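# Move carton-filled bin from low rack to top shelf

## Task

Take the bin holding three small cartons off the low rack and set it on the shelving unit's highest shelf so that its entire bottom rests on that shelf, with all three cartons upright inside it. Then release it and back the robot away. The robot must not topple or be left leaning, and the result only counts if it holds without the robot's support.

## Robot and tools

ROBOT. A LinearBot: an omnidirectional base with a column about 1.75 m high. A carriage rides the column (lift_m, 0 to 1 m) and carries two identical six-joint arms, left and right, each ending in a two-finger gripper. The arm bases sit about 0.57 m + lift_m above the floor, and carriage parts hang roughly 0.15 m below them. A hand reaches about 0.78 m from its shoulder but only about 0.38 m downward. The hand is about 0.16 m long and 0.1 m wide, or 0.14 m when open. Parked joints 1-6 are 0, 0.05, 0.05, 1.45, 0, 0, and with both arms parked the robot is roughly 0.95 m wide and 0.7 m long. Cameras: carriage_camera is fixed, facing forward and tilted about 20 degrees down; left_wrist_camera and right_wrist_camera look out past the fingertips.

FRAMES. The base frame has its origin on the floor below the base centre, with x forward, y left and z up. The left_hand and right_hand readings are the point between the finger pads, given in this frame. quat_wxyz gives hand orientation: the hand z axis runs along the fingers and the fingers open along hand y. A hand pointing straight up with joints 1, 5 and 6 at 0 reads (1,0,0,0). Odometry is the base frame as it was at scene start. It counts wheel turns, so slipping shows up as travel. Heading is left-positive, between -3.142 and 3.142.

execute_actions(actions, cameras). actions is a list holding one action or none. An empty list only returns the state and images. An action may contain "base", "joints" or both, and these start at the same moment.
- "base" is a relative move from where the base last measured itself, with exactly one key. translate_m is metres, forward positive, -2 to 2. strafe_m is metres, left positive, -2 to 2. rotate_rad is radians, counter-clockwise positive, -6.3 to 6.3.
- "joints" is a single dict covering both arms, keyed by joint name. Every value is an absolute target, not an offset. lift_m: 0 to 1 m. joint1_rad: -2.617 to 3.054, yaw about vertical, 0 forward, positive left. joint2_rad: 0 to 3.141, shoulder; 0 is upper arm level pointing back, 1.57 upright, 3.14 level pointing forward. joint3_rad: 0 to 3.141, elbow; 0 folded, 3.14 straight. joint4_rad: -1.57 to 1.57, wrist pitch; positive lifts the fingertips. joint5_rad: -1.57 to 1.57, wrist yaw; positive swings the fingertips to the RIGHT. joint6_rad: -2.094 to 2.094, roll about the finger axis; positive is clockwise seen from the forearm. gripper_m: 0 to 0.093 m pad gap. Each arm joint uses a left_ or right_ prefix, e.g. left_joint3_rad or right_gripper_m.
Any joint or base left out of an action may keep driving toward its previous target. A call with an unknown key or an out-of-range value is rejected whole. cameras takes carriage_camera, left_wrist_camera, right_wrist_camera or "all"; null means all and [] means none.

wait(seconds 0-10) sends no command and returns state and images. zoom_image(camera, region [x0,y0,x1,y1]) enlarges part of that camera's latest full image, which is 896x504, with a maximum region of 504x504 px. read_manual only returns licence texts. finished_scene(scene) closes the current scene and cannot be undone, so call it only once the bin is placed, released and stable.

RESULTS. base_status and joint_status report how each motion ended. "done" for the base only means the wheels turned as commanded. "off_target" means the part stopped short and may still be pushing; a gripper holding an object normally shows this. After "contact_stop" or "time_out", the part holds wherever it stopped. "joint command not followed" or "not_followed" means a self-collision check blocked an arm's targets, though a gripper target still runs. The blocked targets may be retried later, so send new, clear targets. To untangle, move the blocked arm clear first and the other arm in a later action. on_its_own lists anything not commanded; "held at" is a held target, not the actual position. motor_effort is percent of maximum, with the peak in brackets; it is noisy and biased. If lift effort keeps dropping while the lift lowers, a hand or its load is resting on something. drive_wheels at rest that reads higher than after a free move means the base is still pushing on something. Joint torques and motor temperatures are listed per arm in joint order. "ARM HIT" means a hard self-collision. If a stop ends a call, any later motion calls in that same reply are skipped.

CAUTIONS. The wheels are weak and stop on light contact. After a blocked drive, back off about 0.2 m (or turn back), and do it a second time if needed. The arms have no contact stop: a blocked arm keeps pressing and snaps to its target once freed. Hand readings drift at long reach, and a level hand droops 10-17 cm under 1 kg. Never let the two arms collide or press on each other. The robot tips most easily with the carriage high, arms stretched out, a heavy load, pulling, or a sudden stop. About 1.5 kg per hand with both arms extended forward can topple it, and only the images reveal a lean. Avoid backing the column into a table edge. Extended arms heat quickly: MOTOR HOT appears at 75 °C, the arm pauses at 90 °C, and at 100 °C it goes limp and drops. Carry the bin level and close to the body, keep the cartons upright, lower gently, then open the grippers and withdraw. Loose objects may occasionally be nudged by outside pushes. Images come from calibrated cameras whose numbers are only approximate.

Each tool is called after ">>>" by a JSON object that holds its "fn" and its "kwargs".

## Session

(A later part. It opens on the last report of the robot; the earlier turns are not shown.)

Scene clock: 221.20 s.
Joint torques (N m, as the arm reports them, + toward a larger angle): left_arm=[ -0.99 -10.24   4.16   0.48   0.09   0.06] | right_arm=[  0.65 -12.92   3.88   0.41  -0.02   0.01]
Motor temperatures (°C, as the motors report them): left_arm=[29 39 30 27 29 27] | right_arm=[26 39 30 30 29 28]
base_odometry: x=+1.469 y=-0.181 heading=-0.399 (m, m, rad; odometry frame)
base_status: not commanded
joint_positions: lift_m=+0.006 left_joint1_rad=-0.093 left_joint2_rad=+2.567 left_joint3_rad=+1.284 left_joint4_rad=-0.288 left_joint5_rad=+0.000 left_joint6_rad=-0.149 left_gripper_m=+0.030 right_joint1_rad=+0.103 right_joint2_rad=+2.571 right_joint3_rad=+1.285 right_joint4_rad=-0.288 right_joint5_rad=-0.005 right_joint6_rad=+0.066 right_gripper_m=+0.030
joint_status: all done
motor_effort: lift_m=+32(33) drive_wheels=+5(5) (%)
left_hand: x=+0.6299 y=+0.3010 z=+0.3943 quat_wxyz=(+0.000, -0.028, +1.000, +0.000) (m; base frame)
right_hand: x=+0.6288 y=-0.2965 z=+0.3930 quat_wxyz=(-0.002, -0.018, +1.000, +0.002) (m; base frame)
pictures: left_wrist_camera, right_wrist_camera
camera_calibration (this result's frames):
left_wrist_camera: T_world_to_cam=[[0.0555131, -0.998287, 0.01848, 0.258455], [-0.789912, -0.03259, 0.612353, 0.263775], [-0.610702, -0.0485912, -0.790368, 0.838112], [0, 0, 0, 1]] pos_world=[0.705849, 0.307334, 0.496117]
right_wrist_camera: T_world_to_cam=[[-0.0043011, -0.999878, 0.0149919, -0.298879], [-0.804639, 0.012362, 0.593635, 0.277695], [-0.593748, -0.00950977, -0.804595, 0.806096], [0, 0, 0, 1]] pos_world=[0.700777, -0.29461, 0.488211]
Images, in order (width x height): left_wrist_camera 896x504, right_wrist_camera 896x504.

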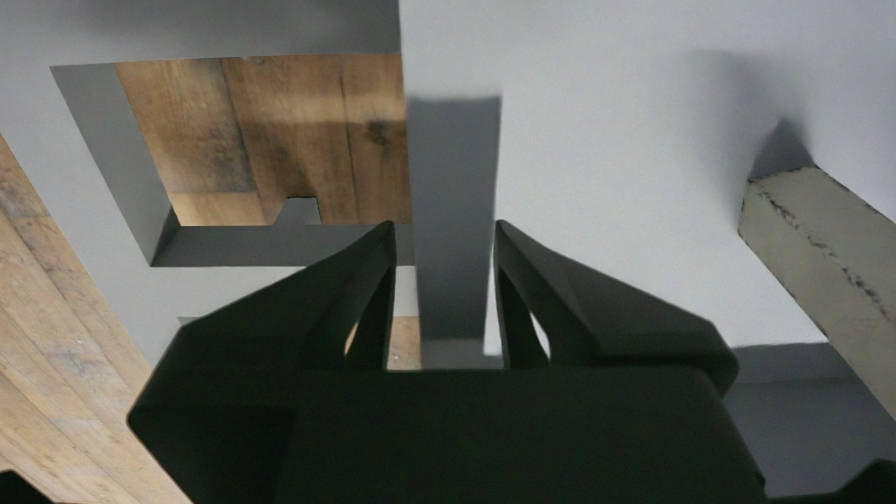

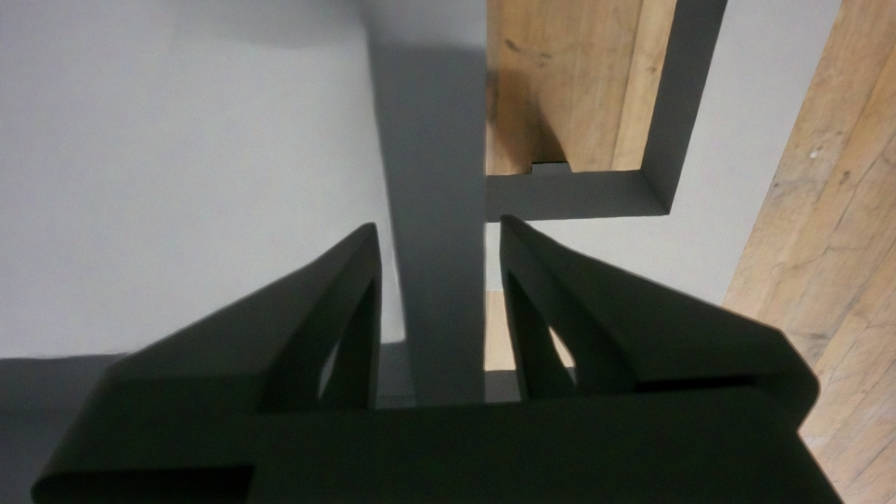

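Both are well centred on the rim. Closing.

>>> {"fn": "execute_actions", "kwargs": {"actions": [{"joints": {"left_gripper_m": 0.0, "right_gripper_m": 0.0}}], "cameras": ["left_wrist_camera", "right_wrist_camera"]}}

Scene clock: 223.37 s.
Joint torques (N m, as the arm reports them, + toward a larger angle): left_arm=[ -1.01 -10.25   4.27   0.41   0.03   0.05] | right_arm=[  0.48 -13.1    3.83   0.43  -0.03   0.1 ]
Motor temperatures (°C, as the motors report them): left_arm=[29 39 30 27 29 27] | right_arm=[26 39 30 30 29 28]
base_odometry: x=+1.469 y=-0.181 heading=-0.399 (m, m, rad; odometry frame)
base_status: not commanded
joint_positions: lift_m=+0.006 left_joint1_rad=-0.093 left_joint2_rad=+2.567 left_joint3_rad=+1.284 left_joint4_rad=-0.287 left_joint5_rad=+0.006 left_joint6_rad=-0.155 left_gripper_m=+0.010 right_joint1_rad=+0.103 right_joint2_rad=+2.571 right_joint3_rad=+1.285 right_joint4_rad=-0.289 right_joint5_rad=-0.001 right_joint6_rad=+0.057 right_gripper_m=+0.010
joint_status: left_gripper_m off_target (ended at +0.010, target +0.000); right_gripper_m off_target (ended at +0.010, target +0.000)
motor_effort: lift_m=+32(32) drive_wheels=+6(5) (%)
left_hand: x=+0.6302 y=+0.2998 z=+0.3944 quat_wxyz=(+0.000, -0.031, +1.000, -0.003) (m; base frame)
right_hand: x=+0.6286 y=-0.2971 z=+0.3930 quat_wxyz=(-0.002, -0.023, +1.000, +0.001) (m; base frame)
pictures: left_wrist_camera, right_wrist_camera
camera_calibration (this result's frames):
left_wrist_camera: T_world_to_cam=[[0.060822, -0.997842, 0.0247405, 0.251276], [-0.790308, -0.0330026, 0.61182, 0.264524], [-0.609683, -0.0567647, -0.79061, 0.84012], [0, 0, 0, 1]] pos_world=[0.70598, 0.307153, 0.496149]
right_wrist_camera: T_world_to_cam=[[0.00525263, -0.999816, 0.0184485, -0.306832], [-0.804506, 0.00673215, 0.593907, 0.275739], [-0.593921, -0.0179615, -0.804323, 0.803505], [0, 0, 0, 1]] pos_world=[0.700665, -0.294199, 0.488175]
Images, in order (width x height): left_wrist_camera 896x504, right_wrist_camera 896x504.

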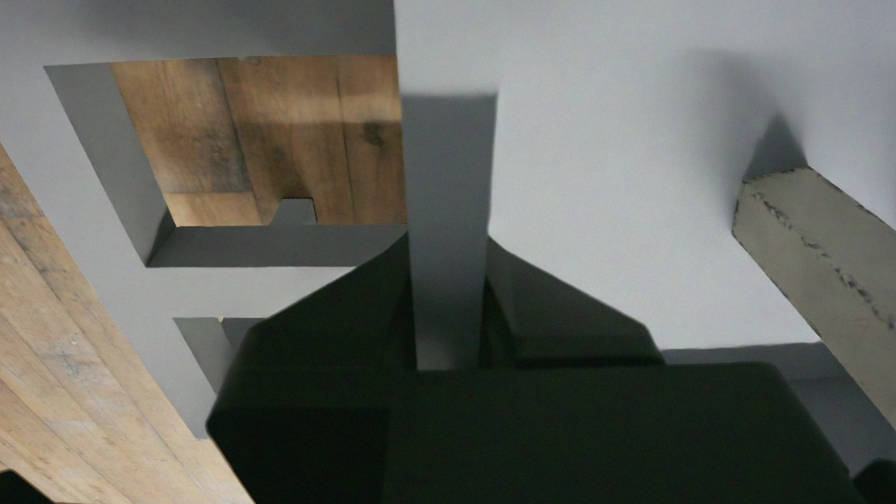

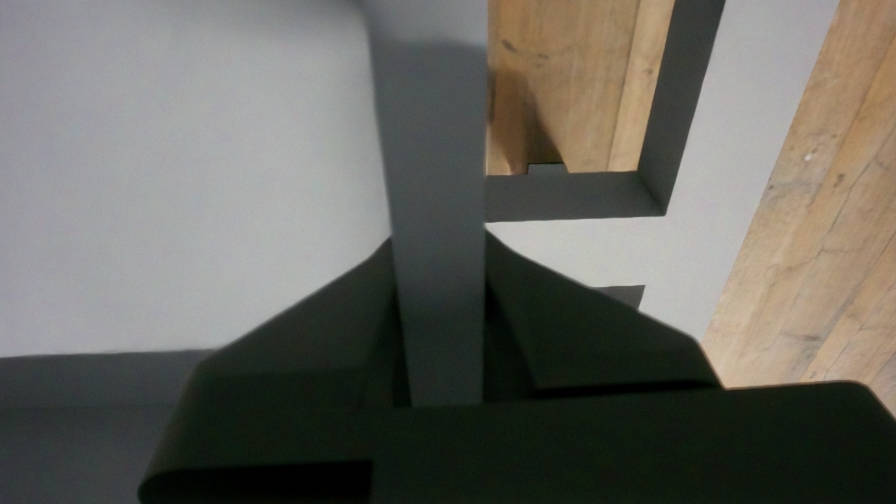

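>>> {"fn": "execute_actions", "kwargs": {"actions": [{"joints": {"lift_m": 0.05, "left_joint2_rad": 2.545, "right_joint2_rad": 2.545, "left_joint3_rad": 1.297, "right_joint3_rad": 1.297}}]}}

Scene clock: 228.10 s.
Joint torques (N m, as the arm reports them, + toward a larger angle): left_arm=[ -1.03 -12.39   4.86   0.31  -0.01   0.11] | right_arm=[  0.65 -14.71   4.29   0.49  -0.13   0.13]
Motor temperatures (°C, as the motors report them): left_arm=[29 40 30 27 29 27] | right_arm=[26 40 30 30 29 28]
base_odometry: x=+1.469 y=-0.181 heading=-0.399 (m, m, rad; odometry frame)
base_status: not commanded
joint_positions: lift_m=+0.050 left_joint1_rad=-0.093 left_joint2_rad=+2.567 left_joint3_rad=+1.284 left_joint4_rad=-0.287 left_joint5_rad=+0.010 left_joint6_rad=-0.156 left_gripper_m=+0.010 right_joint1_rad=+0.103 right_joint2_rad=+2.566 right_joint3_rad=+1.285 right_joint4_rad=-0.294 right_joint5_rad=+0.002 right_joint6_rad=+0.056 right_gripper_m=+0.010
joint_status: all done
motor_effort: lift_m=+34(43) drive_wheels=+4(6) (%)
left_hand: x=+0.6298 y=+0.2992 z=+0.4379 quat_wxyz=(-0.001, -0.031, +0.999, -0.005) (m; base frame)
right_hand: x=+0.6290 y=-0.2976 z=+0.4386 quat_wxyz=(-0.002, -0.024, +1.000, -0.001) (m; base frame)
pictures: carriage_camera, left_wrist_camera, right_wrist_camera
camera_calibration (this result's frames):
carriage_camera: T_world_to_cam=[[-0.0347978, -0.999089, 0.0247208, -0.0206466], [-0.31274, -0.0126075, -0.949755, 1.07135], [0.949201, -0.0407805, -0.312016, 0.139709], [0, 0, 0, 1]] pos_world=[0.201724, -0.00142325, 1.06162]
left_wrist_camera: T_world_to_cam=[[0.0620021, -0.997674, 0.0283312, 0.247236], [-0.78935, -0.0316444, 0.613127, 0.235949], [-0.610805, -0.0603784, -0.789476, 0.875582], [0, 0, 0, 1]] pos_world=[0.705727, 0.306993, 0.539579]
right_wrist_camera: T_world_to_cam=[[0.00641052, -0.999748, 0.0215177, -0.310221], [-0.804475, 0.00762497, 0.593937, 0.249181], [-0.593951, -0.0211179, -0.804224, 0.839375], [0, 0, 0, 1]] pos_world=[0.700997, -0.294317, 0.533723]
Images, in order (width x height): carriage_camera 896x504, left_wrist_camera 896x504, right_wrist_camera 896x504.

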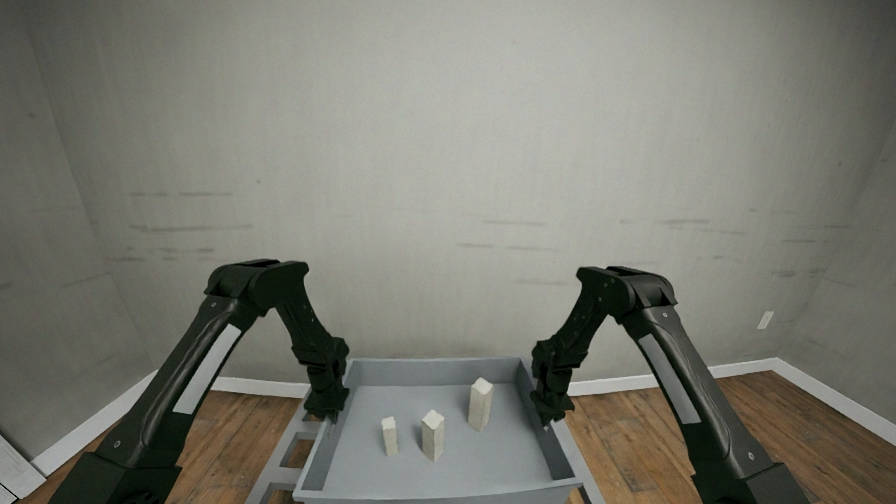

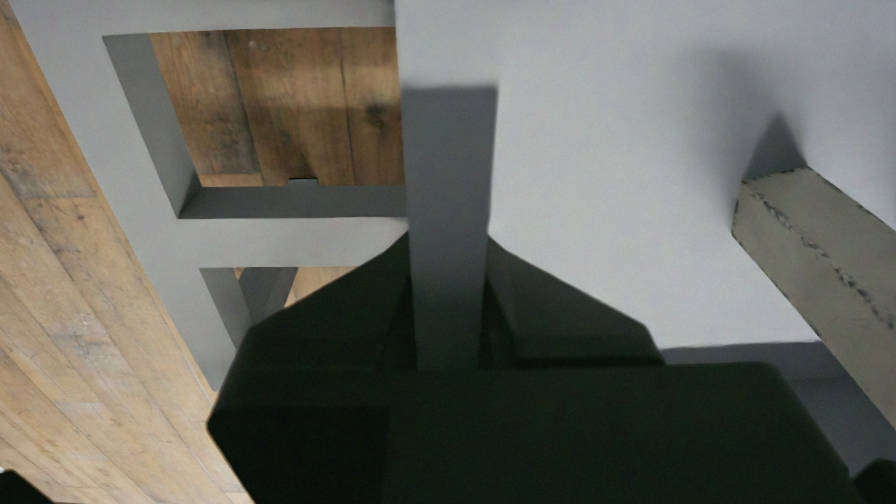

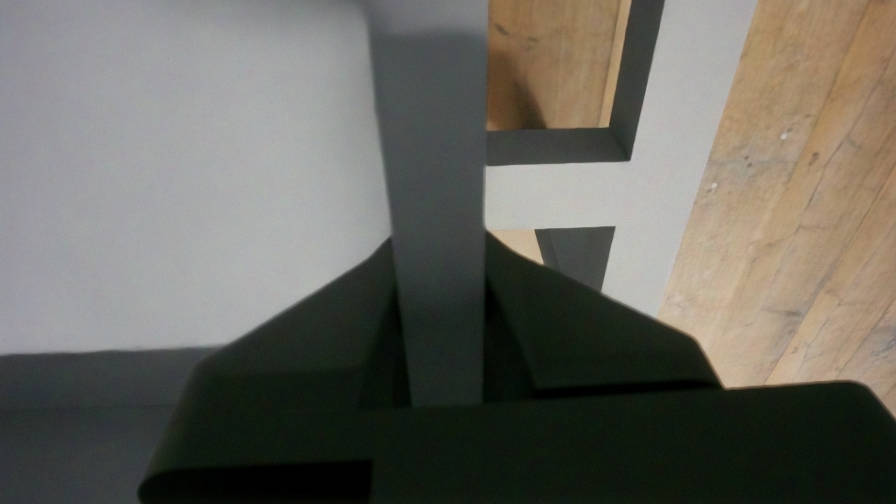

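>>> {"fn": "execute_actions", "kwargs": {"actions": [{"base": {"translate_m": -1.8}, "joints": {"lift_m": 0.1, "left_joint2_rad": 2.445, "right_joint2_rad": 2.445, "left_joint4_rad": -0.38, "right_joint4_rad": -0.38}}], "cameras": ["carriage_camera"]}}

Scene clock: 249.63 s.
Joint torques (N m, as the arm reports them, + toward a larger angle): left_arm=[ -0.73 -11.12   5.65   0.59  -0.01   0.14] | right_arm=[  0.74 -14.08   4.81   0.46  -0.17   0.14]
Motor temperatures (°C, as the motors report them): left_arm=[29 45 30 27 29 27] | right_arm=[26 44 30 30 29 28]
base_odometry: x=-0.189 y=+0.519 heading=-0.399 (m, m, rad; odometry frame)
base_status: done
joint_positions: lift_m=+0.100 left_joint1_rad=-0.094 left_joint2_rad=+2.451 left_joint3_rad=+1.284 left_joint4_rad=-0.387 left_joint5_rad=+0.006 left_joint6_rad=-0.156 left_gripper_m=+0.010 right_joint1_rad=+0.102 right_joint2_rad=+2.461 right_joint3_rad=+1.285 right_joint4_rad=-0.384 right_joint5_rad=+0.010 right_joint6_rad=+0.055 right_gripper_m=+0.010
joint_status: all done
motor_effort: lift_m=+33(43) drive_wheels=-4(29) (%)
left_hand: x=+0.6401 y=+0.2987 z=+0.5290 quat_wxyz=(+0.008, -0.031, +0.999, -0.004) (m; base frame)
right_hand: x=+0.6386 y=-0.2985 z=+0.5258 quat_wxyz=(+0.006, -0.024, +1.000, -0.005) (m; base frame)
pictures: carriage_camera
camera_calibration (this result's frames):
carriage_camera: T_world_to_cam=[[-0.0347978, -0.999089, 0.0247208, -0.0218855], [-0.31274, -0.0126075, -0.949755, 1.11895], [0.949201, -0.0407805, -0.312016, 0.155347], [0, 0, 0, 1]] pos_world=[0.201724, -0.00142325, 1.11174]
Images, in order (width x height): carriage_camera 896x504.

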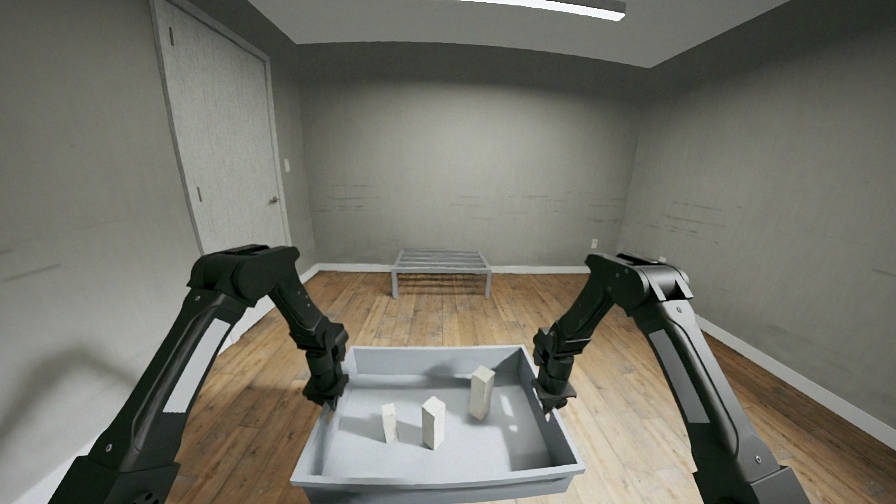

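>>> {"fn": "execute_actions", "kwargs": {"actions": [{"base": {"rotate_rad": -3.17}, "joints": {"lift_m": 0.3, "left_joint2_rad": 2.365, "right_joint2_rad": 2.36, "left_joint4_rad": -0.475, "right_joint4_rad": -0.475}}], "cameras": ["carriage_camera"]}}

Scene clock: 257.30 s.
Joint torques (N m, as the arm reports them, + toward a larger angle): left_arm=[ -0.71 -11.93   6.3    0.37  -0.01   0.17] | right_arm=[  1.23 -14.78   5.26   0.43  -0.14   0.16]
Motor temperatures (°C, as the motors report them): left_arm=[29 47 30 27 29 27] | right_arm=[26 45 30 30 29 28]
base_odometry: x=-0.189 y=+0.518 heading=+2.716 (m, m, rad; odometry frame)
base_status: done
joint_positions: lift_m=+0.300 left_joint1_rad=-0.097 left_joint2_rad=+2.390 left_joint3_rad=+1.284 left_joint4_rad=-0.464 left_joint5_rad=+0.015 left_joint6_rad=-0.158 left_gripper_m=+0.010 right_joint1_rad=+0.097 right_joint2_rad=+2.384 right_joint3_rad=+1.285 right_joint4_rad=-0.476 right_joint5_rad=+0.011 right_joint6_rad=+0.050 right_gripper_m=+0.010
joint_status: all done
motor_effort: lift_m=+34(42) drive_wheels=+12(43) (%)
left_hand: x=+0.6374 y=+0.2963 z=+0.7507 quat_wxyz=(-0.001, -0.031, +0.999, -0.008) (m; base frame)
right_hand: x=+0.6368 y=-0.3008 z=+0.7528 quat_wxyz=(-0.002, -0.023, +1.000, -0.006) (m; base frame)
pictures: carriage_camera
camera_calibration (this result's frames):
carriage_camera: T_world_to_cam=[[-0.0347978, -0.999089, 0.0247208, -0.0268268], [-0.31274, -0.0126075, -0.949755, 1.30879], [0.949201, -0.0407805, -0.312016, 0.217714], [0, 0, 0, 1]] pos_world=[0.201724, -0.00142325, 1.31162]
Images, in order (width x height): carriage_camera 896x504.

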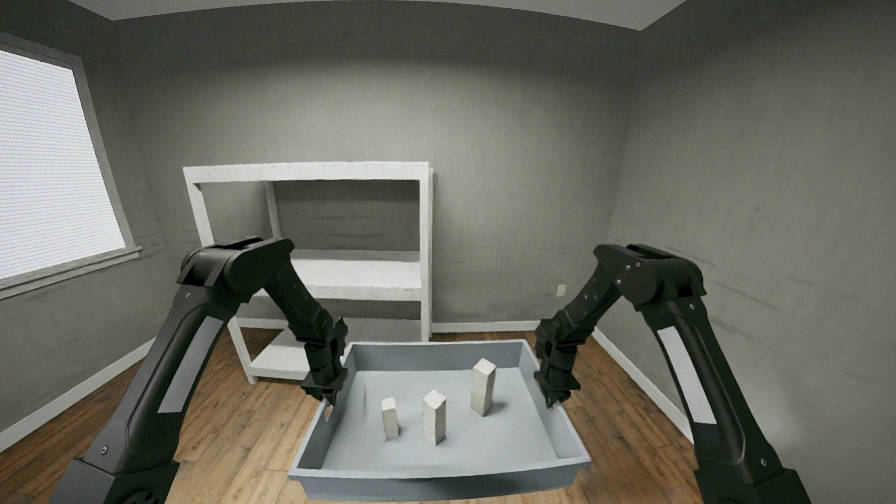

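>>> {"fn": "execute_actions", "kwargs": {"actions": [{"base": {"strafe_m": 0.55}, "joints": {"lift_m": 0.75, "left_joint2_rad": 2.28, "right_joint2_rad": 2.28, "left_joint4_rad": -0.555, "right_joint4_rad": -0.555}}], "cameras": ["carriage_camera"]}}

>>> {"fn": "execute_actions", "kwargs": {"actions": [{"joints": {"lift_m": 0.9, "left_joint2_rad": 2.2, "right_joint2_rad": 2.2, "left_joint4_rad": -0.635, "right_joint4_rad": -0.635}}], "cameras": ["carriage_camera"]}}

Scene clock: 264.77 s.
Joint torques (N m, as the arm reports them, + toward a larger angle): left_arm=[ -1.07 -11.91   6.44   0.41   0.01   0.21] | right_arm=[  0.52 -14.46   5.52   0.49  -0.18   0.15]
Motor temperatures (°C, as the motors report them): left_arm=[29 49 30 27 29 27] | right_arm=[26 46 31 30 29 28]
base_odometry: x=-0.417 y=+0.018 heading=+2.714 (m, m, rad; odometry frame)
base_status: done
joint_positions: lift_m=+0.750 left_joint1_rad=-0.095 left_joint2_rad=+2.309 left_joint3_rad=+1.284 left_joint4_rad=-0.553 left_joint5_rad=+0.012 left_joint6_rad=-0.157 left_gripper_m=+0.010 right_joint1_rad=+0.101 right_joint2_rad=+2.304 right_joint3_rad=+1.285 right_joint4_rad=-0.562 right_joint5_rad=+0.012 right_joint6_rad=+0.053 right_gripper_m=+0.010
joint_status: all done
motor_effort: lift_m=+34(43) drive_wheels=-8(33) (%)
left_hand: x=+0.6354 y=+0.2975 z=+1.2294 quat_wxyz=(-0.004, -0.031, +0.999, -0.005) (m; base frame)
right_hand: x=+0.6350 y=-0.2997 z=+1.2314 quat_wxyz=(-0.005, -0.024, +1.000, -0.007) (m; base frame)
pictures: carriage_camera
camera_calibration (this result's frames):
carriage_camera: T_world_to_cam=[[-0.0347978, -0.999089, 0.0247208, -0.0379507], [-0.31274, -0.0126075, -0.949755, 1.73616], [0.949201, -0.0407805, -0.312016, 0.358115], [0, 0, 0, 1]] pos_world=[0.201724, -0.00142325, 1.7616]
Images, in order (width x height): carriage_camera 896x504.

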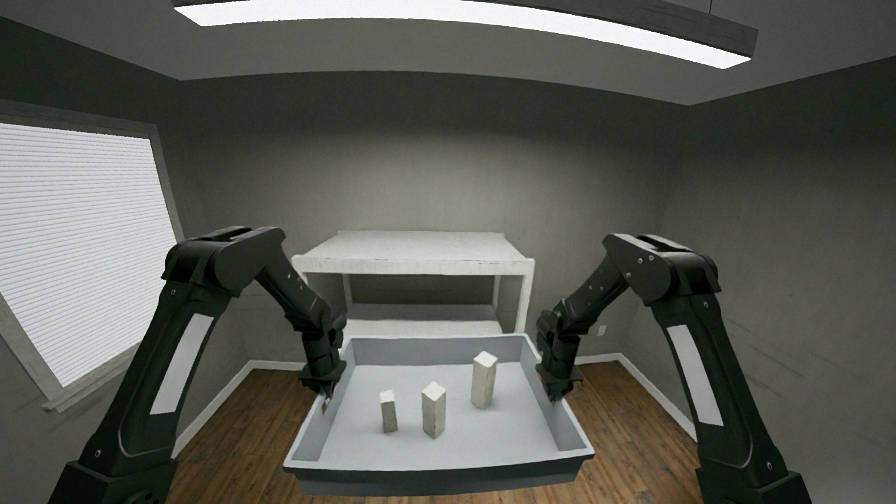

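Scene clock: 265.90 s.
Joint torques (N m, as the arm reports them, + toward a larger angle): left_arm=[ -0.89 -11.85   6.98   0.4    0.03   0.12] | right_arm=[  0.75 -14.15   5.78   0.43  -0.19   0.15]
Motor temperatures (°C, as the motors report them): left_arm=[29 49 30 27 29 27] | right_arm=[26 47 31 30 29 28]
base_odometry: x=-0.417 y=+0.018 heading=+2.714 (m, m, rad; odometry frame)
base_status: not commanded
joint_positions: lift_m=+0.900 left_joint1_rad=-0.095 left_joint2_rad=+2.228 left_joint3_rad=+1.284 left_joint4_rad=-0.632 left_joint5_rad=+0.014 left_joint6_rad=-0.157 left_gripper_m=+0.010 right_joint1_rad=+0.101 right_joint2_rad=+2.224 right_joint3_rad=+1.285 right_joint4_rad=-0.641 right_joint5_rad=+0.011 right_joint6_rad=+0.054 right_gripper_m=+0.010
joint_status: all done
motor_effort: lift_m=+34(45) drive_wheels=-5(6) (%)
left_hand: x=+0.6331 y=+0.2974 z=+1.4081 quat_wxyz=(-0.004, -0.031, +0.999, -0.006) (m; base frame)
right_hand: x=+0.6326 y=-0.2998 z=+1.4099 quat_wxyz=(-0.004, -0.024, +1.000, -0.006) (m; base frame)
pictures: carriage_camera
camera_calibration (this result's frames):
carriage_camera: T_world_to_cam=[[-0.0347978, -0.999089, 0.0247208, -0.0416587], [-0.31274, -0.0126075, -0.949755, 1.87862], [0.949201, -0.0407805, -0.312016, 0.404916], [0, 0, 0, 1]] pos_world=[0.201724, -0.00142325, 1.9116]
Images, in order (width x height): carriage_camera 896x504.

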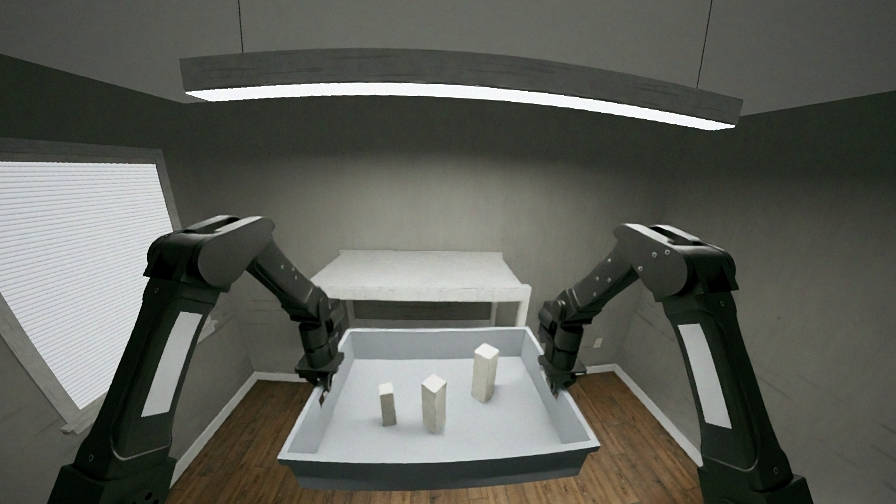

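>>> {"fn": "execute_actions", "kwargs": {"actions": [{"base": {"translate_m": 0.25}, "joints": {"lift_m": 0.96, "left_joint2_rad": 2.105, "right_joint2_rad": 2.11, "left_joint4_rad": -0.72, "right_joint4_rad": -0.72}}], "cameras": ["carriage_camera"]}}

Scene clock: 277.90 s.
Joint torques (N m, as the arm reports them, + toward a larger angle): left_arm=[ -0.56 -10.53   7.03   0.51  -0.01   0.13] | right_arm=[  0.87 -13.17   6.21   0.44  -0.14   0.13]
Motor temperatures (°C, as the motors report them): left_arm=[29 50 31 27 29 27] | right_arm=[26 47 31 30 29 28]
base_odometry: x=-0.645 y=+0.121 heading=+2.715 (m, m, rad; odometry frame)
base_status: done
joint_positions: lift_m=+0.960 left_joint1_rad=-0.096 left_joint2_rad=+2.115 left_joint3_rad=+1.284 left_joint4_rad=-0.724 left_joint5_rad=+0.010 left_joint6_rad=-0.156 left_gripper_m=+0.010 right_joint1_rad=+0.101 right_joint2_rad=+2.126 right_joint3_rad=+1.285 right_joint4_rad=-0.719 right_joint5_rad=+0.008 right_joint6_rad=+0.055 right_gripper_m=+0.010
joint_status: all done
motor_effort: lift_m=+33(43) drive_wheels=-7(27) (%)
left_hand: x=+0.6311 y=+0.2982 z=+1.5081 quat_wxyz=(+0.007, -0.030, +0.999, -0.006) (m; base frame)
right_hand: x=+0.6309 y=-0.2992 z=+1.5042 quat_wxyz=(+0.005, -0.023, +1.000, -0.004) (m; base frame)
pictures: carriage_camera
camera_calibration (this result's frames):
carriage_camera: T_world_to_cam=[[-0.0347978, -0.999089, 0.0247208, -0.0431457], [-0.31274, -0.0126075, -0.949755, 1.93575], [0.949201, -0.0407805, -0.312016, 0.423684], [0, 0, 0, 1]] pos_world=[0.201724, -0.00142325, 1.97175]
Images, in order (width x height): carriage_camera 896x504.

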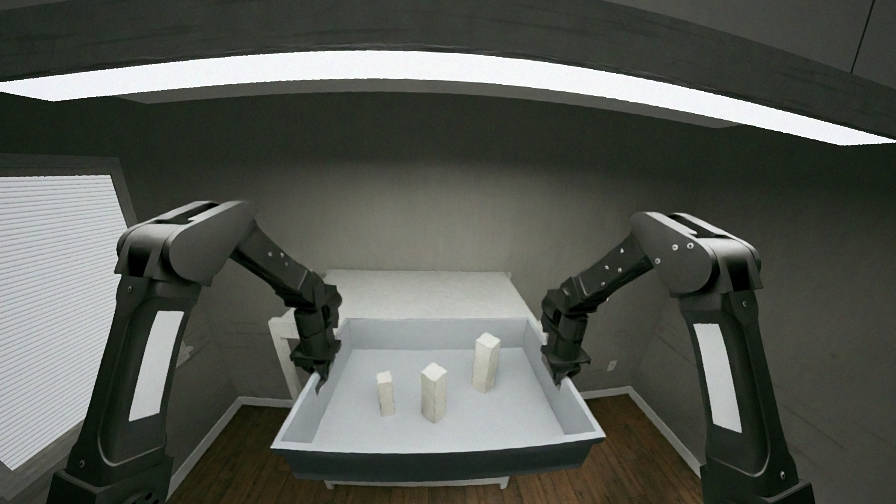

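>>> {"fn": "zoom_image", "kwargs": {"camera": "carriage_camera", "region": [300, 440, 540, 504]}}

>>> {"fn": "zoom_image", "kwargs": {"camera": "carriage_camera", "region": [250, 260, 560, 350]}}

Region (300, 440, 540, 504) of carriage_camera's 896x504 image, scaled by 2.100, with more detail than that image has; it fills the top 134 rows of this view, and the rest is white.

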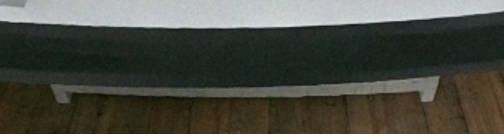

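Region (250, 260, 560, 350) of carriage_camera's 896x504 image, scaled by 1.626, with more detail than that image has; it fills the top 146 rows of this view, and the rest is white.

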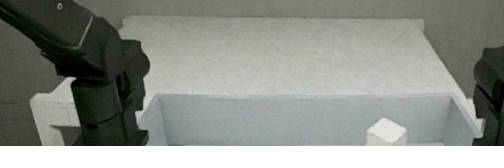

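>>> {"fn": "execute_actions", "kwargs": {"actions": [{"base": {"translate_m": 0.55}}]}}

Scene clock: 297.30 s.
Joint torques (N m, as the arm reports them, + toward a larger angle): left_arm=[-0.93 -9.94  7.46  0.54 -0.02  0.16] | right_arm=[  0.84 -13.24   6.25   0.48  -0.12   0.13]
Motor temperatures (°C, as the motors report them): left_arm=[29 50 32 28 29 27] | right_arm=[26 48 32 30 29 28]
base_odometry: x=-1.146 y=+0.348 heading=+2.716 (m, m, rad; odometry frame)
base_status: done
joint_positions: lift_m=+0.960 left_joint1_rad=-0.096 left_joint2_rad=+2.115 left_joint3_rad=+1.284 left_joint4_rad=-0.725 left_joint5_rad=+0.009 left_joint6_rad=-0.156 left_gripper_m=+0.010 right_joint1_rad=+0.101 right_joint2_rad=+2.126 right_joint3_rad=+1.285 right_joint4_rad=-0.720 right_joint5_rad=+0.007 right_joint6_rad=+0.055 right_gripper_m=+0.010
joint_status: not commanded
motor_effort: lift_m=+33(33) drive_wheels=-7(31) (%)
left_hand: x=+0.6309 y=+0.2984 z=+1.5081 quat_wxyz=(+0.007, -0.030, +1.000, -0.005) (m; base frame)
right_hand: x=+0.6306 y=-0.2990 z=+1.5042 quat_wxyz=(+0.005, -0.023, +1.000, -0.003) (m; base frame)
pictures: carriage_camera, left_wrist_camera, right_wrist_camera
camera_calibration (this result's frames):
carriage_camera: T_world_to_cam=[[-0.0347978, -0.999089, 0.0247208, -0.0431457], [-0.31274, -0.0126075, -0.949755, 1.93575], [0.949201, -0.0407805, -0.312016, 0.423684], [0, 0, 0, 1]] pos_world=[0.201724, -0.00142325, 1.97175]
left_wrist_camera: T_world_to_cam=[[0.0593, -0.997815, 0.0291255, 0.21657], [-0.798499, -0.0299044, 0.601254, -0.396198], [-0.599069, -0.058911, -0.798527, 1.72687], [0, 0, 0, 1]] pos_world=[0.705309, 0.30598, 1.61086]
right_wrist_camera: T_world_to_cam=[[0.00456083, -0.999672, 0.0251999, -0.338906], [-0.812351, 0.0109918, 0.583065, -0.360064], [-0.58315, -0.0231304, -0.812035, 1.70164], [0, 0, 0, 1]] pos_world=[0.701362, -0.295477, 1.60028]
Images, in order (width x height): carriage_camera 896x504, left_wrist_camera 896x504, right_wrist_camera 896x504.

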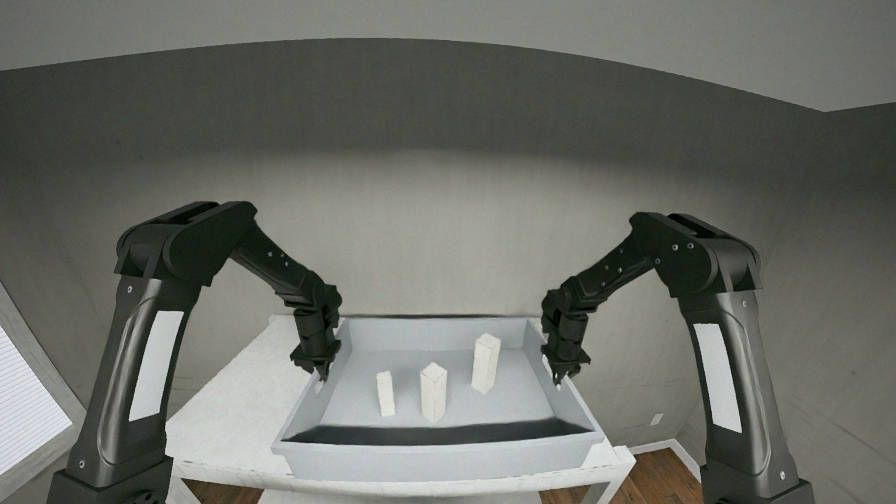

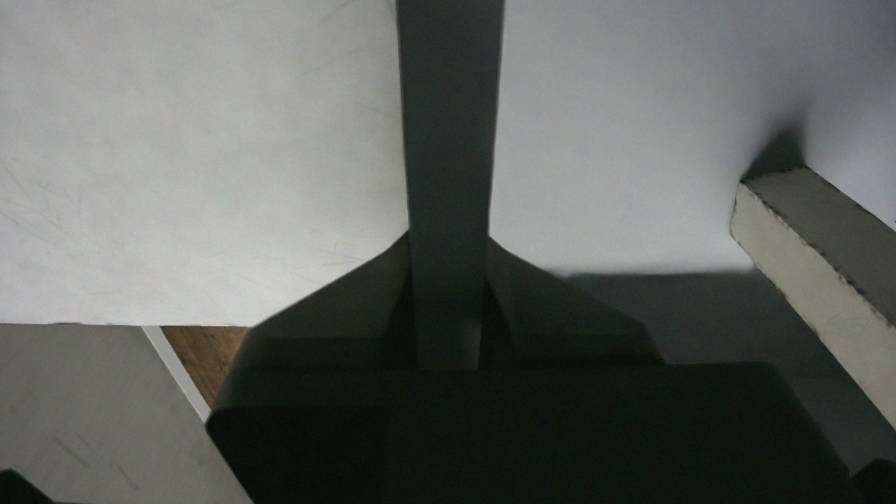

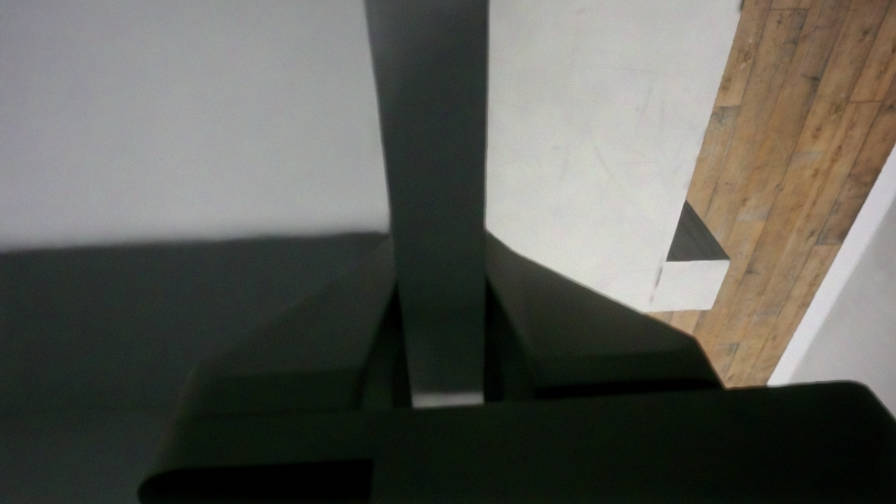

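>>> {"fn": "execute_actions", "kwargs": {"actions": [{"base": {"translate_m": 0.105}, "joints": {"lift_m": 0.945}}]}}

Scene clock: 309.10 s.
Joint torques (N m, as the arm reports them, + toward a larger angle): left_arm=[ -0.71 -10.45   7.43   0.54   0.     0.15] | right_arm=[  0.63 -14.4    6.1    0.41  -0.12   0.14]
Motor temperatures (°C, as the motors report them): left_arm=[29 50 32 28 29 27] | right_arm=[26 48 32 30 29 28]
base_odometry: x=-1.242 y=+0.391 heading=+2.717 (m, m, rad; odometry frame)
base_status: done
joint_positions: lift_m=+0.945 left_joint1_rad=-0.096 left_joint2_rad=+2.125 left_joint3_rad=+1.284 left_joint4_rad=-0.724 left_joint5_rad=+0.008 left_joint6_rad=-0.156 left_gripper_m=+0.010 right_joint1_rad=+0.102 right_joint2_rad=+2.139 right_joint3_rad=+1.285 right_joint4_rad=-0.718 right_joint5_rad=+0.005 right_joint6_rad=+0.055 right_gripper_m=+0.010
joint_status: all done
motor_effort: lift_m=+34(37) drive_wheels=-6(34) (%)
left_hand: x=+0.6294 y=+0.2986 z=+1.4892 quat_wxyz=(+0.002, -0.030, +1.000, -0.004) (m; base frame)
right_hand: x=+0.6291 y=-0.2987 z=+1.4845 quat_wxyz=(-0.001, -0.023, +1.000, -0.002) (m; base frame)
pictures: carriage_camera, left_wrist_camera, right_wrist_camera
camera_calibration (this result's frames):
carriage_camera: T_world_to_cam=[[-0.0347978, -0.999089, 0.0247208, -0.0427717], [-0.31274, -0.0126075, -0.949755, 1.92138], [0.949201, -0.0407805, -0.312016, 0.418964], [0, 0, 0, 1]] pos_world=[0.201724, -0.00142325, 1.95662]
left_wrist_camera: T_world_to_cam=[[0.0595714, -0.997862, 0.0268972, 0.220634], [-0.792799, -0.030922, 0.608698, -0.400369], [-0.606565, -0.0575851, -0.792946, 1.70699], [0, 0, 0, 1]] pos_world=[0.704841, 0.306079, 1.59132]
right_wrist_camera: T_world_to_cam=[[0.00520735, -0.999691, 0.0242957, -0.33716], [-0.806224, 0.0101763, 0.591523, -0.36652], [-0.591587, -0.0226681, -0.805922, 1.68117], [0, 0, 0, 1]] pos_world=[0.700816, -0.295217, 1.57989]
Images, in order (width x height): carriage_camera 896x504, left_wrist_camera 896x504, right_wrist_camera 896x504.

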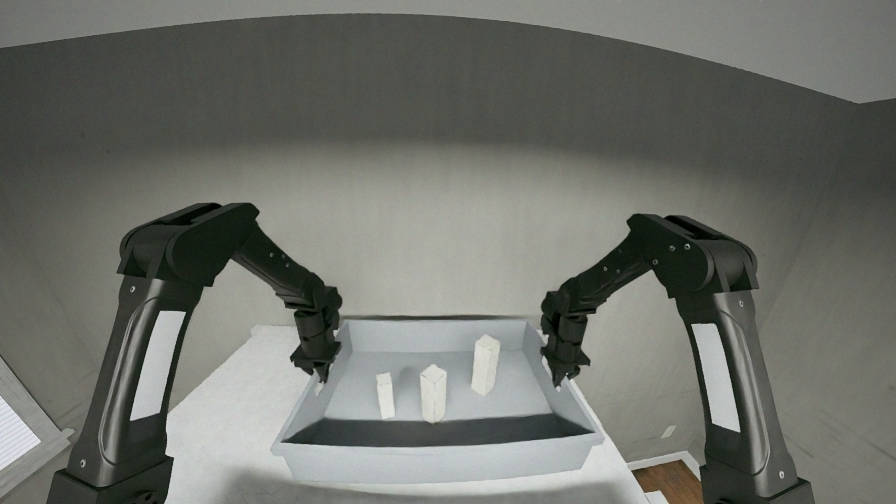

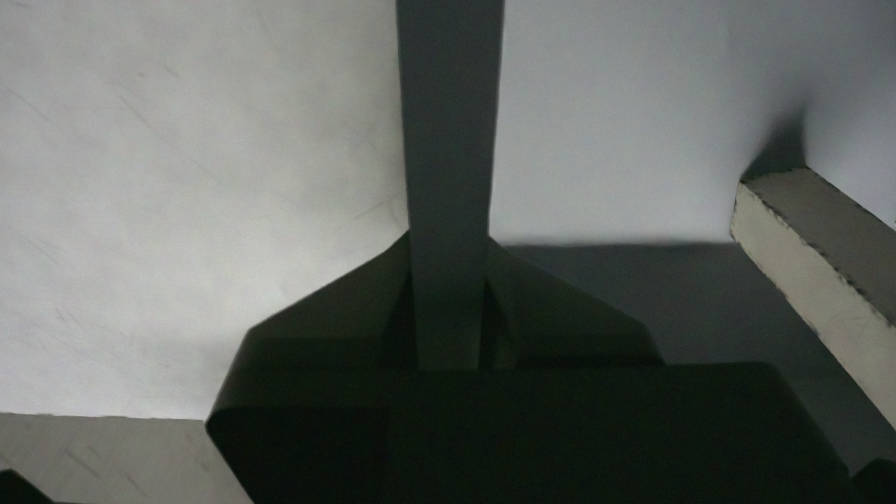

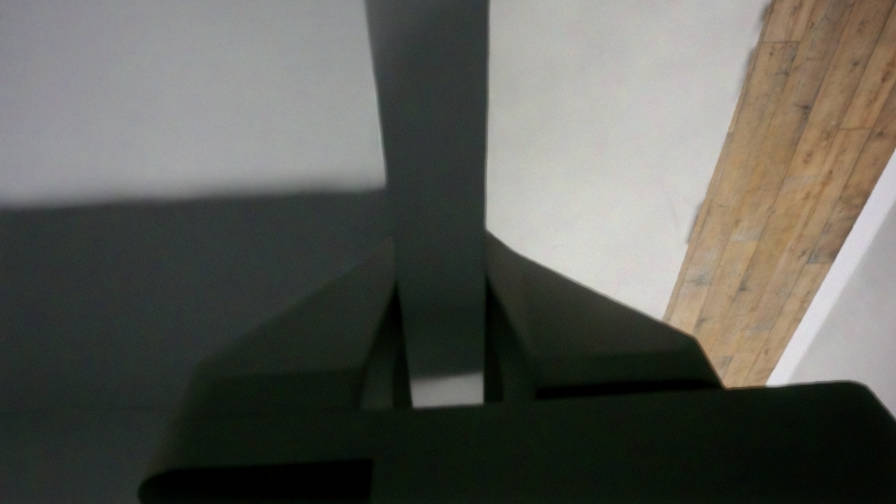

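>>> {"fn": "execute_actions", "kwargs": {"actions": [{"joints": {"lift_m": 0.928}}], "cameras": []}}

>>> {"fn": "execute_actions", "kwargs": {"actions": [{"joints": {"lift_m": 0.918}}], "cameras": []}}

Scene clock: 312.63 s.
Joint torques (N m, as the arm reports them, + toward a larger angle): left_arm=[ -0.87 -11.13   7.51   0.47   0.08   0.16] | right_arm=[  0.73 -14.52   6.07   0.44  -0.12   0.15]
Motor temperatures (°C, as the motors report them): left_arm=[29 50 32 28 29 27] | right_arm=[26 48 32 30 29 28]
base_odometry: x=-1.242 y=+0.391 heading=+2.717 (m, m, rad; odometry frame)
base_status: not commanded
joint_positions: lift_m=+0.928 left_joint1_rad=-0.096 left_joint2_rad=+2.128 left_joint3_rad=+1.284 left_joint4_rad=-0.727 left_joint5_rad=+0.008 left_joint6_rad=-0.156 left_gripper_m=+0.010 right_joint1_rad=+0.102 right_joint2_rad=+2.142 right_joint3_rad=+1.285 right_joint4_rad=-0.720 right_joint5_rad=+0.005 right_joint6_rad=+0.055 right_gripper_m=+0.010
joint_status: all done
motor_effort: lift_m=+35(35) drive_wheels=+6(7) (%)
left_hand: x=+0.6283 y=+0.2987 z=+1.4711 quat_wxyz=(-0.001, -0.030, +1.000, -0.004) (m; base frame)
right_hand: x=+0.6280 y=-0.2988 z=+1.4667 quat_wxyz=(-0.003, -0.023, +1.000, -0.003) (m; base frame)
pictures: none
No camera images: the call's "cameras" was empty. Leave "cameras" out to get every camera's image.

Scene clock: 313.13 s.
Joint torques (N m, as the arm reports them, + toward a larger angle): left_arm=[ -0.7  -10.72   7.2    0.56   0.03   0.07] | right_arm=[  0.76 -13.72   6.17   0.45  -0.1    0.1 ]
Motor temperatures (°C, as the motors report them): left_arm=[29 50 32 28 29 27] | right_arm=[26 48 32 30 29 28]
base_odometry: x=-1.242 y=+0.391 heading=+2.717 (m, m, rad; odometry frame)
base_status: not commanded
joint_positions: lift_m=+0.918 left_joint1_rad=-0.096 left_joint2_rad=+2.124 left_joint3_rad=+1.284 left_joint4_rad=-0.728 left_joint5_rad=+0.008 left_joint6_rad=-0.156 left_gripper_m=+0.010 right_joint1_rad=+0.102 right_joint2_rad=+2.131 right_joint3_rad=+1.285 right_joint4_rad=-0.725 right_joint5_rad=+0.005 right_joint6_rad=+0.055 right_gripper_m=+0.010
joint_status: all done
motor_effort: lift_m=+31(30) drive_wheels=-5(5) (%)
left_hand: x=+0.6286 y=+0.2986 z=+1.4627 quat_wxyz=(+0.001, -0.030, +1.000, -0.004) (m; base frame)
right_hand: x=+0.6286 y=-0.2989 z=+1.4606 quat_wxyz=(+0.000, -0.023, +1.000, -0.003) (m; base frame)
pictures: none
No camera images: the call's "cameras" was empty. Leave "cameras" out to get every camera's image.

>>> {"fn": "execute_actions", "kwargs": {"actions": [{"joints": {"lift_m": 0.912}}], "cameras": []}}

>>> {"fn": "execute_actions", "kwargs": {"actions": [{"joints": {"left_gripper_m": 0.06, "right_gripper_m": 0.06}}]}}

Scene clock: 317.10 s.
Joint torques (N m, as the arm reports them, + toward a larger angle): left_arm=[-0.81 -9.81  7.24  0.67  0.04  0.13] | right_arm=[  0.74 -12.24   6.07   0.66  -0.09   0.13]
Motor temperatures (°C, as the motors report them): left_arm=[29 50 32 28 29 27] | right_arm=[26 48 33 30 29 28]
base_odometry: x=-1.242 y=+0.391 heading=+2.717 (m, m, rad; odometry frame)
base_status: not commanded
joint_positions: lift_m=+0.912 left_joint1_rad=-0.096 left_joint2_rad=+2.110 left_joint3_rad=+1.284 left_joint4_rad=-0.739 left_joint5_rad=+0.008 left_joint6_rad=-0.156 left_gripper_m=+0.010 right_joint1_rad=+0.102 right_joint2_rad=+2.117 right_joint3_rad=+1.285 right_joint4_rad=-0.736 right_joint5_rad=+0.005 right_joint6_rad=+0.055 right_gripper_m=+0.010
joint_status: all done
motor_effort: lift_m=+29(28) drive_wheels=-4(5) (%)
left_hand: x=+0.6282 y=+0.2987 z=+1.4619 quat_wxyz=(+0.002, -0.030, +1.000, -0.005) (m; base frame)
right_hand: x=+0.6282 y=-0.2989 z=+1.4596 quat_wxyz=(+0.001, -0.023, +1.000, -0.003) (m; base frame)
pictures: none
No camera images: the call's "cameras" was empty. Leave "cameras" out to get every camera's image.

Scene clock: 317.73 s.
Joint torques (N m, as the arm reports them, + toward a larger angle): left_arm=[ -0.74 -10.04   7.37   0.6   -0.02   0.09] | right_arm=[  0.83 -12.45   6.38   0.53  -0.1    0.14]
Motor temperatures (°C, as the motors report them): left_arm=[29 50 32 28 29 27] | right_arm=[26 48 33 30 29 28]
base_odometry: x=-1.242 y=+0.391 heading=+2.717 (m, m, rad; odometry frame)
base_status: not commanded
joint_positions: lift_m=+0.912 left_joint1_rad=-0.096 left_joint2_rad=+2.110 left_joint3_rad=+1.284 left_joint4_rad=-0.729 left_joint5_rad=+0.008 left_joint6_rad=-0.156 left_gripper_m=+0.060 right_joint1_rad=+0.102 right_joint2_rad=+2.117 right_joint3_rad=+1.285 right_joint4_rad=-0.729 right_joint5_rad=+0.005 right_joint6_rad=+0.055 right_gripper_m=+0.060
joint_status: all done
motor_effort: lift_m=+30(29) drive_wheels=-4(5) (%)
left_hand: x=+0.6306 y=+0.2985 z=+1.4619 quat_wxyz=(+0.007, -0.030, +1.000, -0.005) (m; base frame)
right_hand: x=+0.6300 y=-0.2987 z=+1.4596 quat_wxyz=(+0.005, -0.023, +1.000, -0.002) (m; base frame)
pictures: carriage_camera, left_wrist_camera, right_wrist_camera
camera_calibration (this result's frames):
carriage_camera: T_world_to_cam=[[-0.0347978, -0.999089, 0.0247208, -0.0419649], [-0.31274, -0.0126075, -0.949755, 1.89039], [0.949201, -0.0407805, -0.312016, 0.408781], [0, 0, 0, 1]] pos_world=[0.201724, -0.00142325, 1.92399]
left_wrist_camera: T_world_to_cam=[[0.0592936, -0.997825, 0.0288078, 0.218498], [-0.798749, -0.0301153, 0.600911, -0.367943], [-0.598736, -0.0586403, -0.798797, 1.68993], [0, 0, 0, 1]] pos_world=[0.704973, 0.30604, 1.56472]
right_wrist_camera: T_world_to_cam=[[0.00493678, -0.9997, 0.0239875, -0.335977], [-0.81273, 0.00996476, 0.582555, -0.333885], [-0.582619, -0.0223713, -0.812437, 1.66557], [0, 0, 0, 1]] pos_world=[0.700695, -0.295288, 1.55574]
Images, in order (width x height): carriage_camera 896x504, left_wrist_camera 896x504, right_wrist_camera 896x504.

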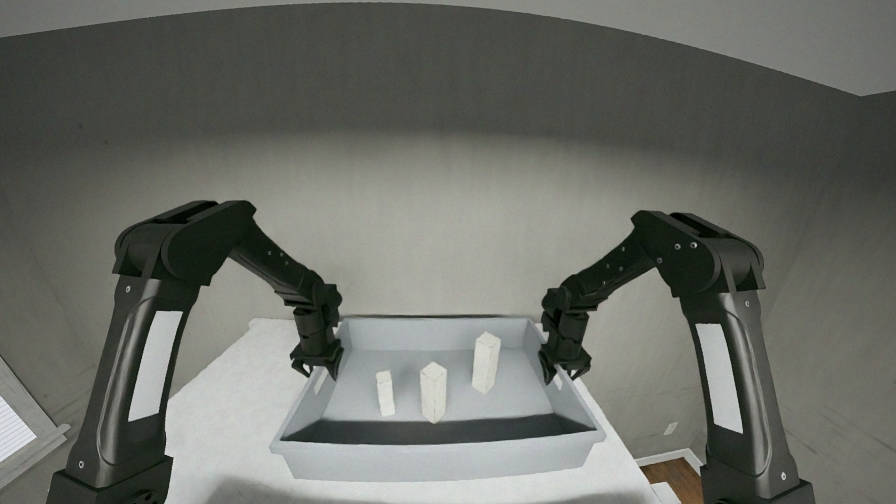

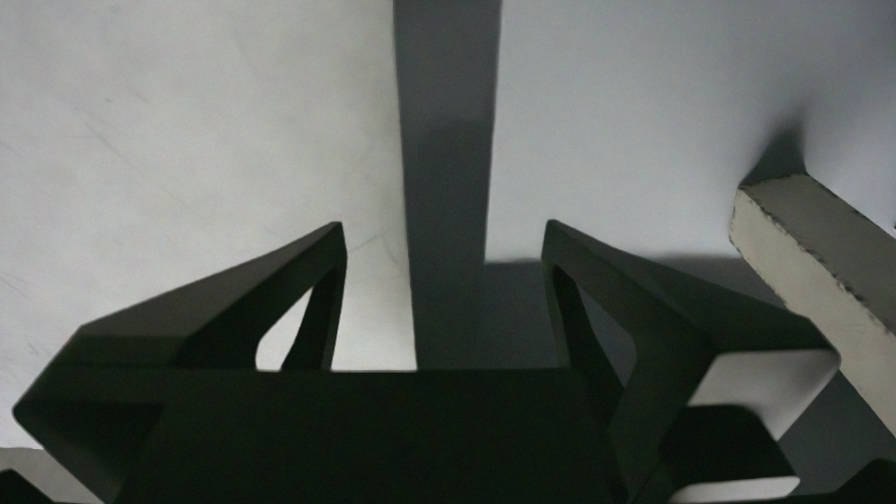

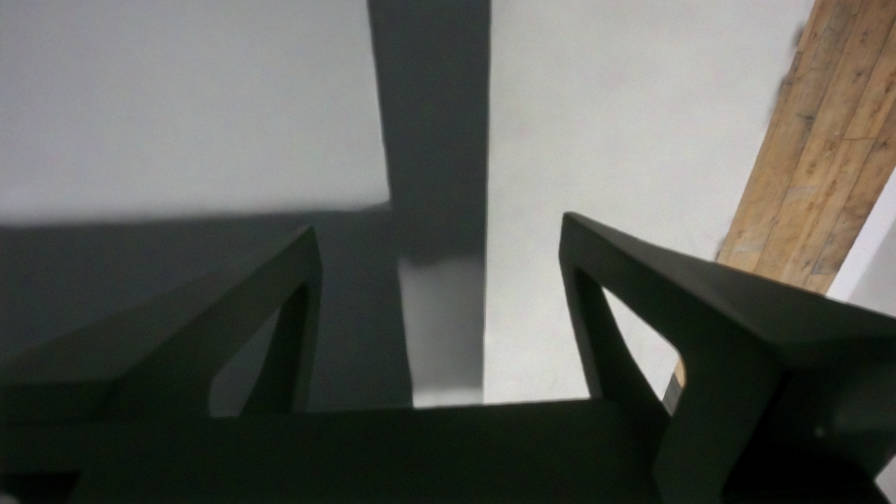

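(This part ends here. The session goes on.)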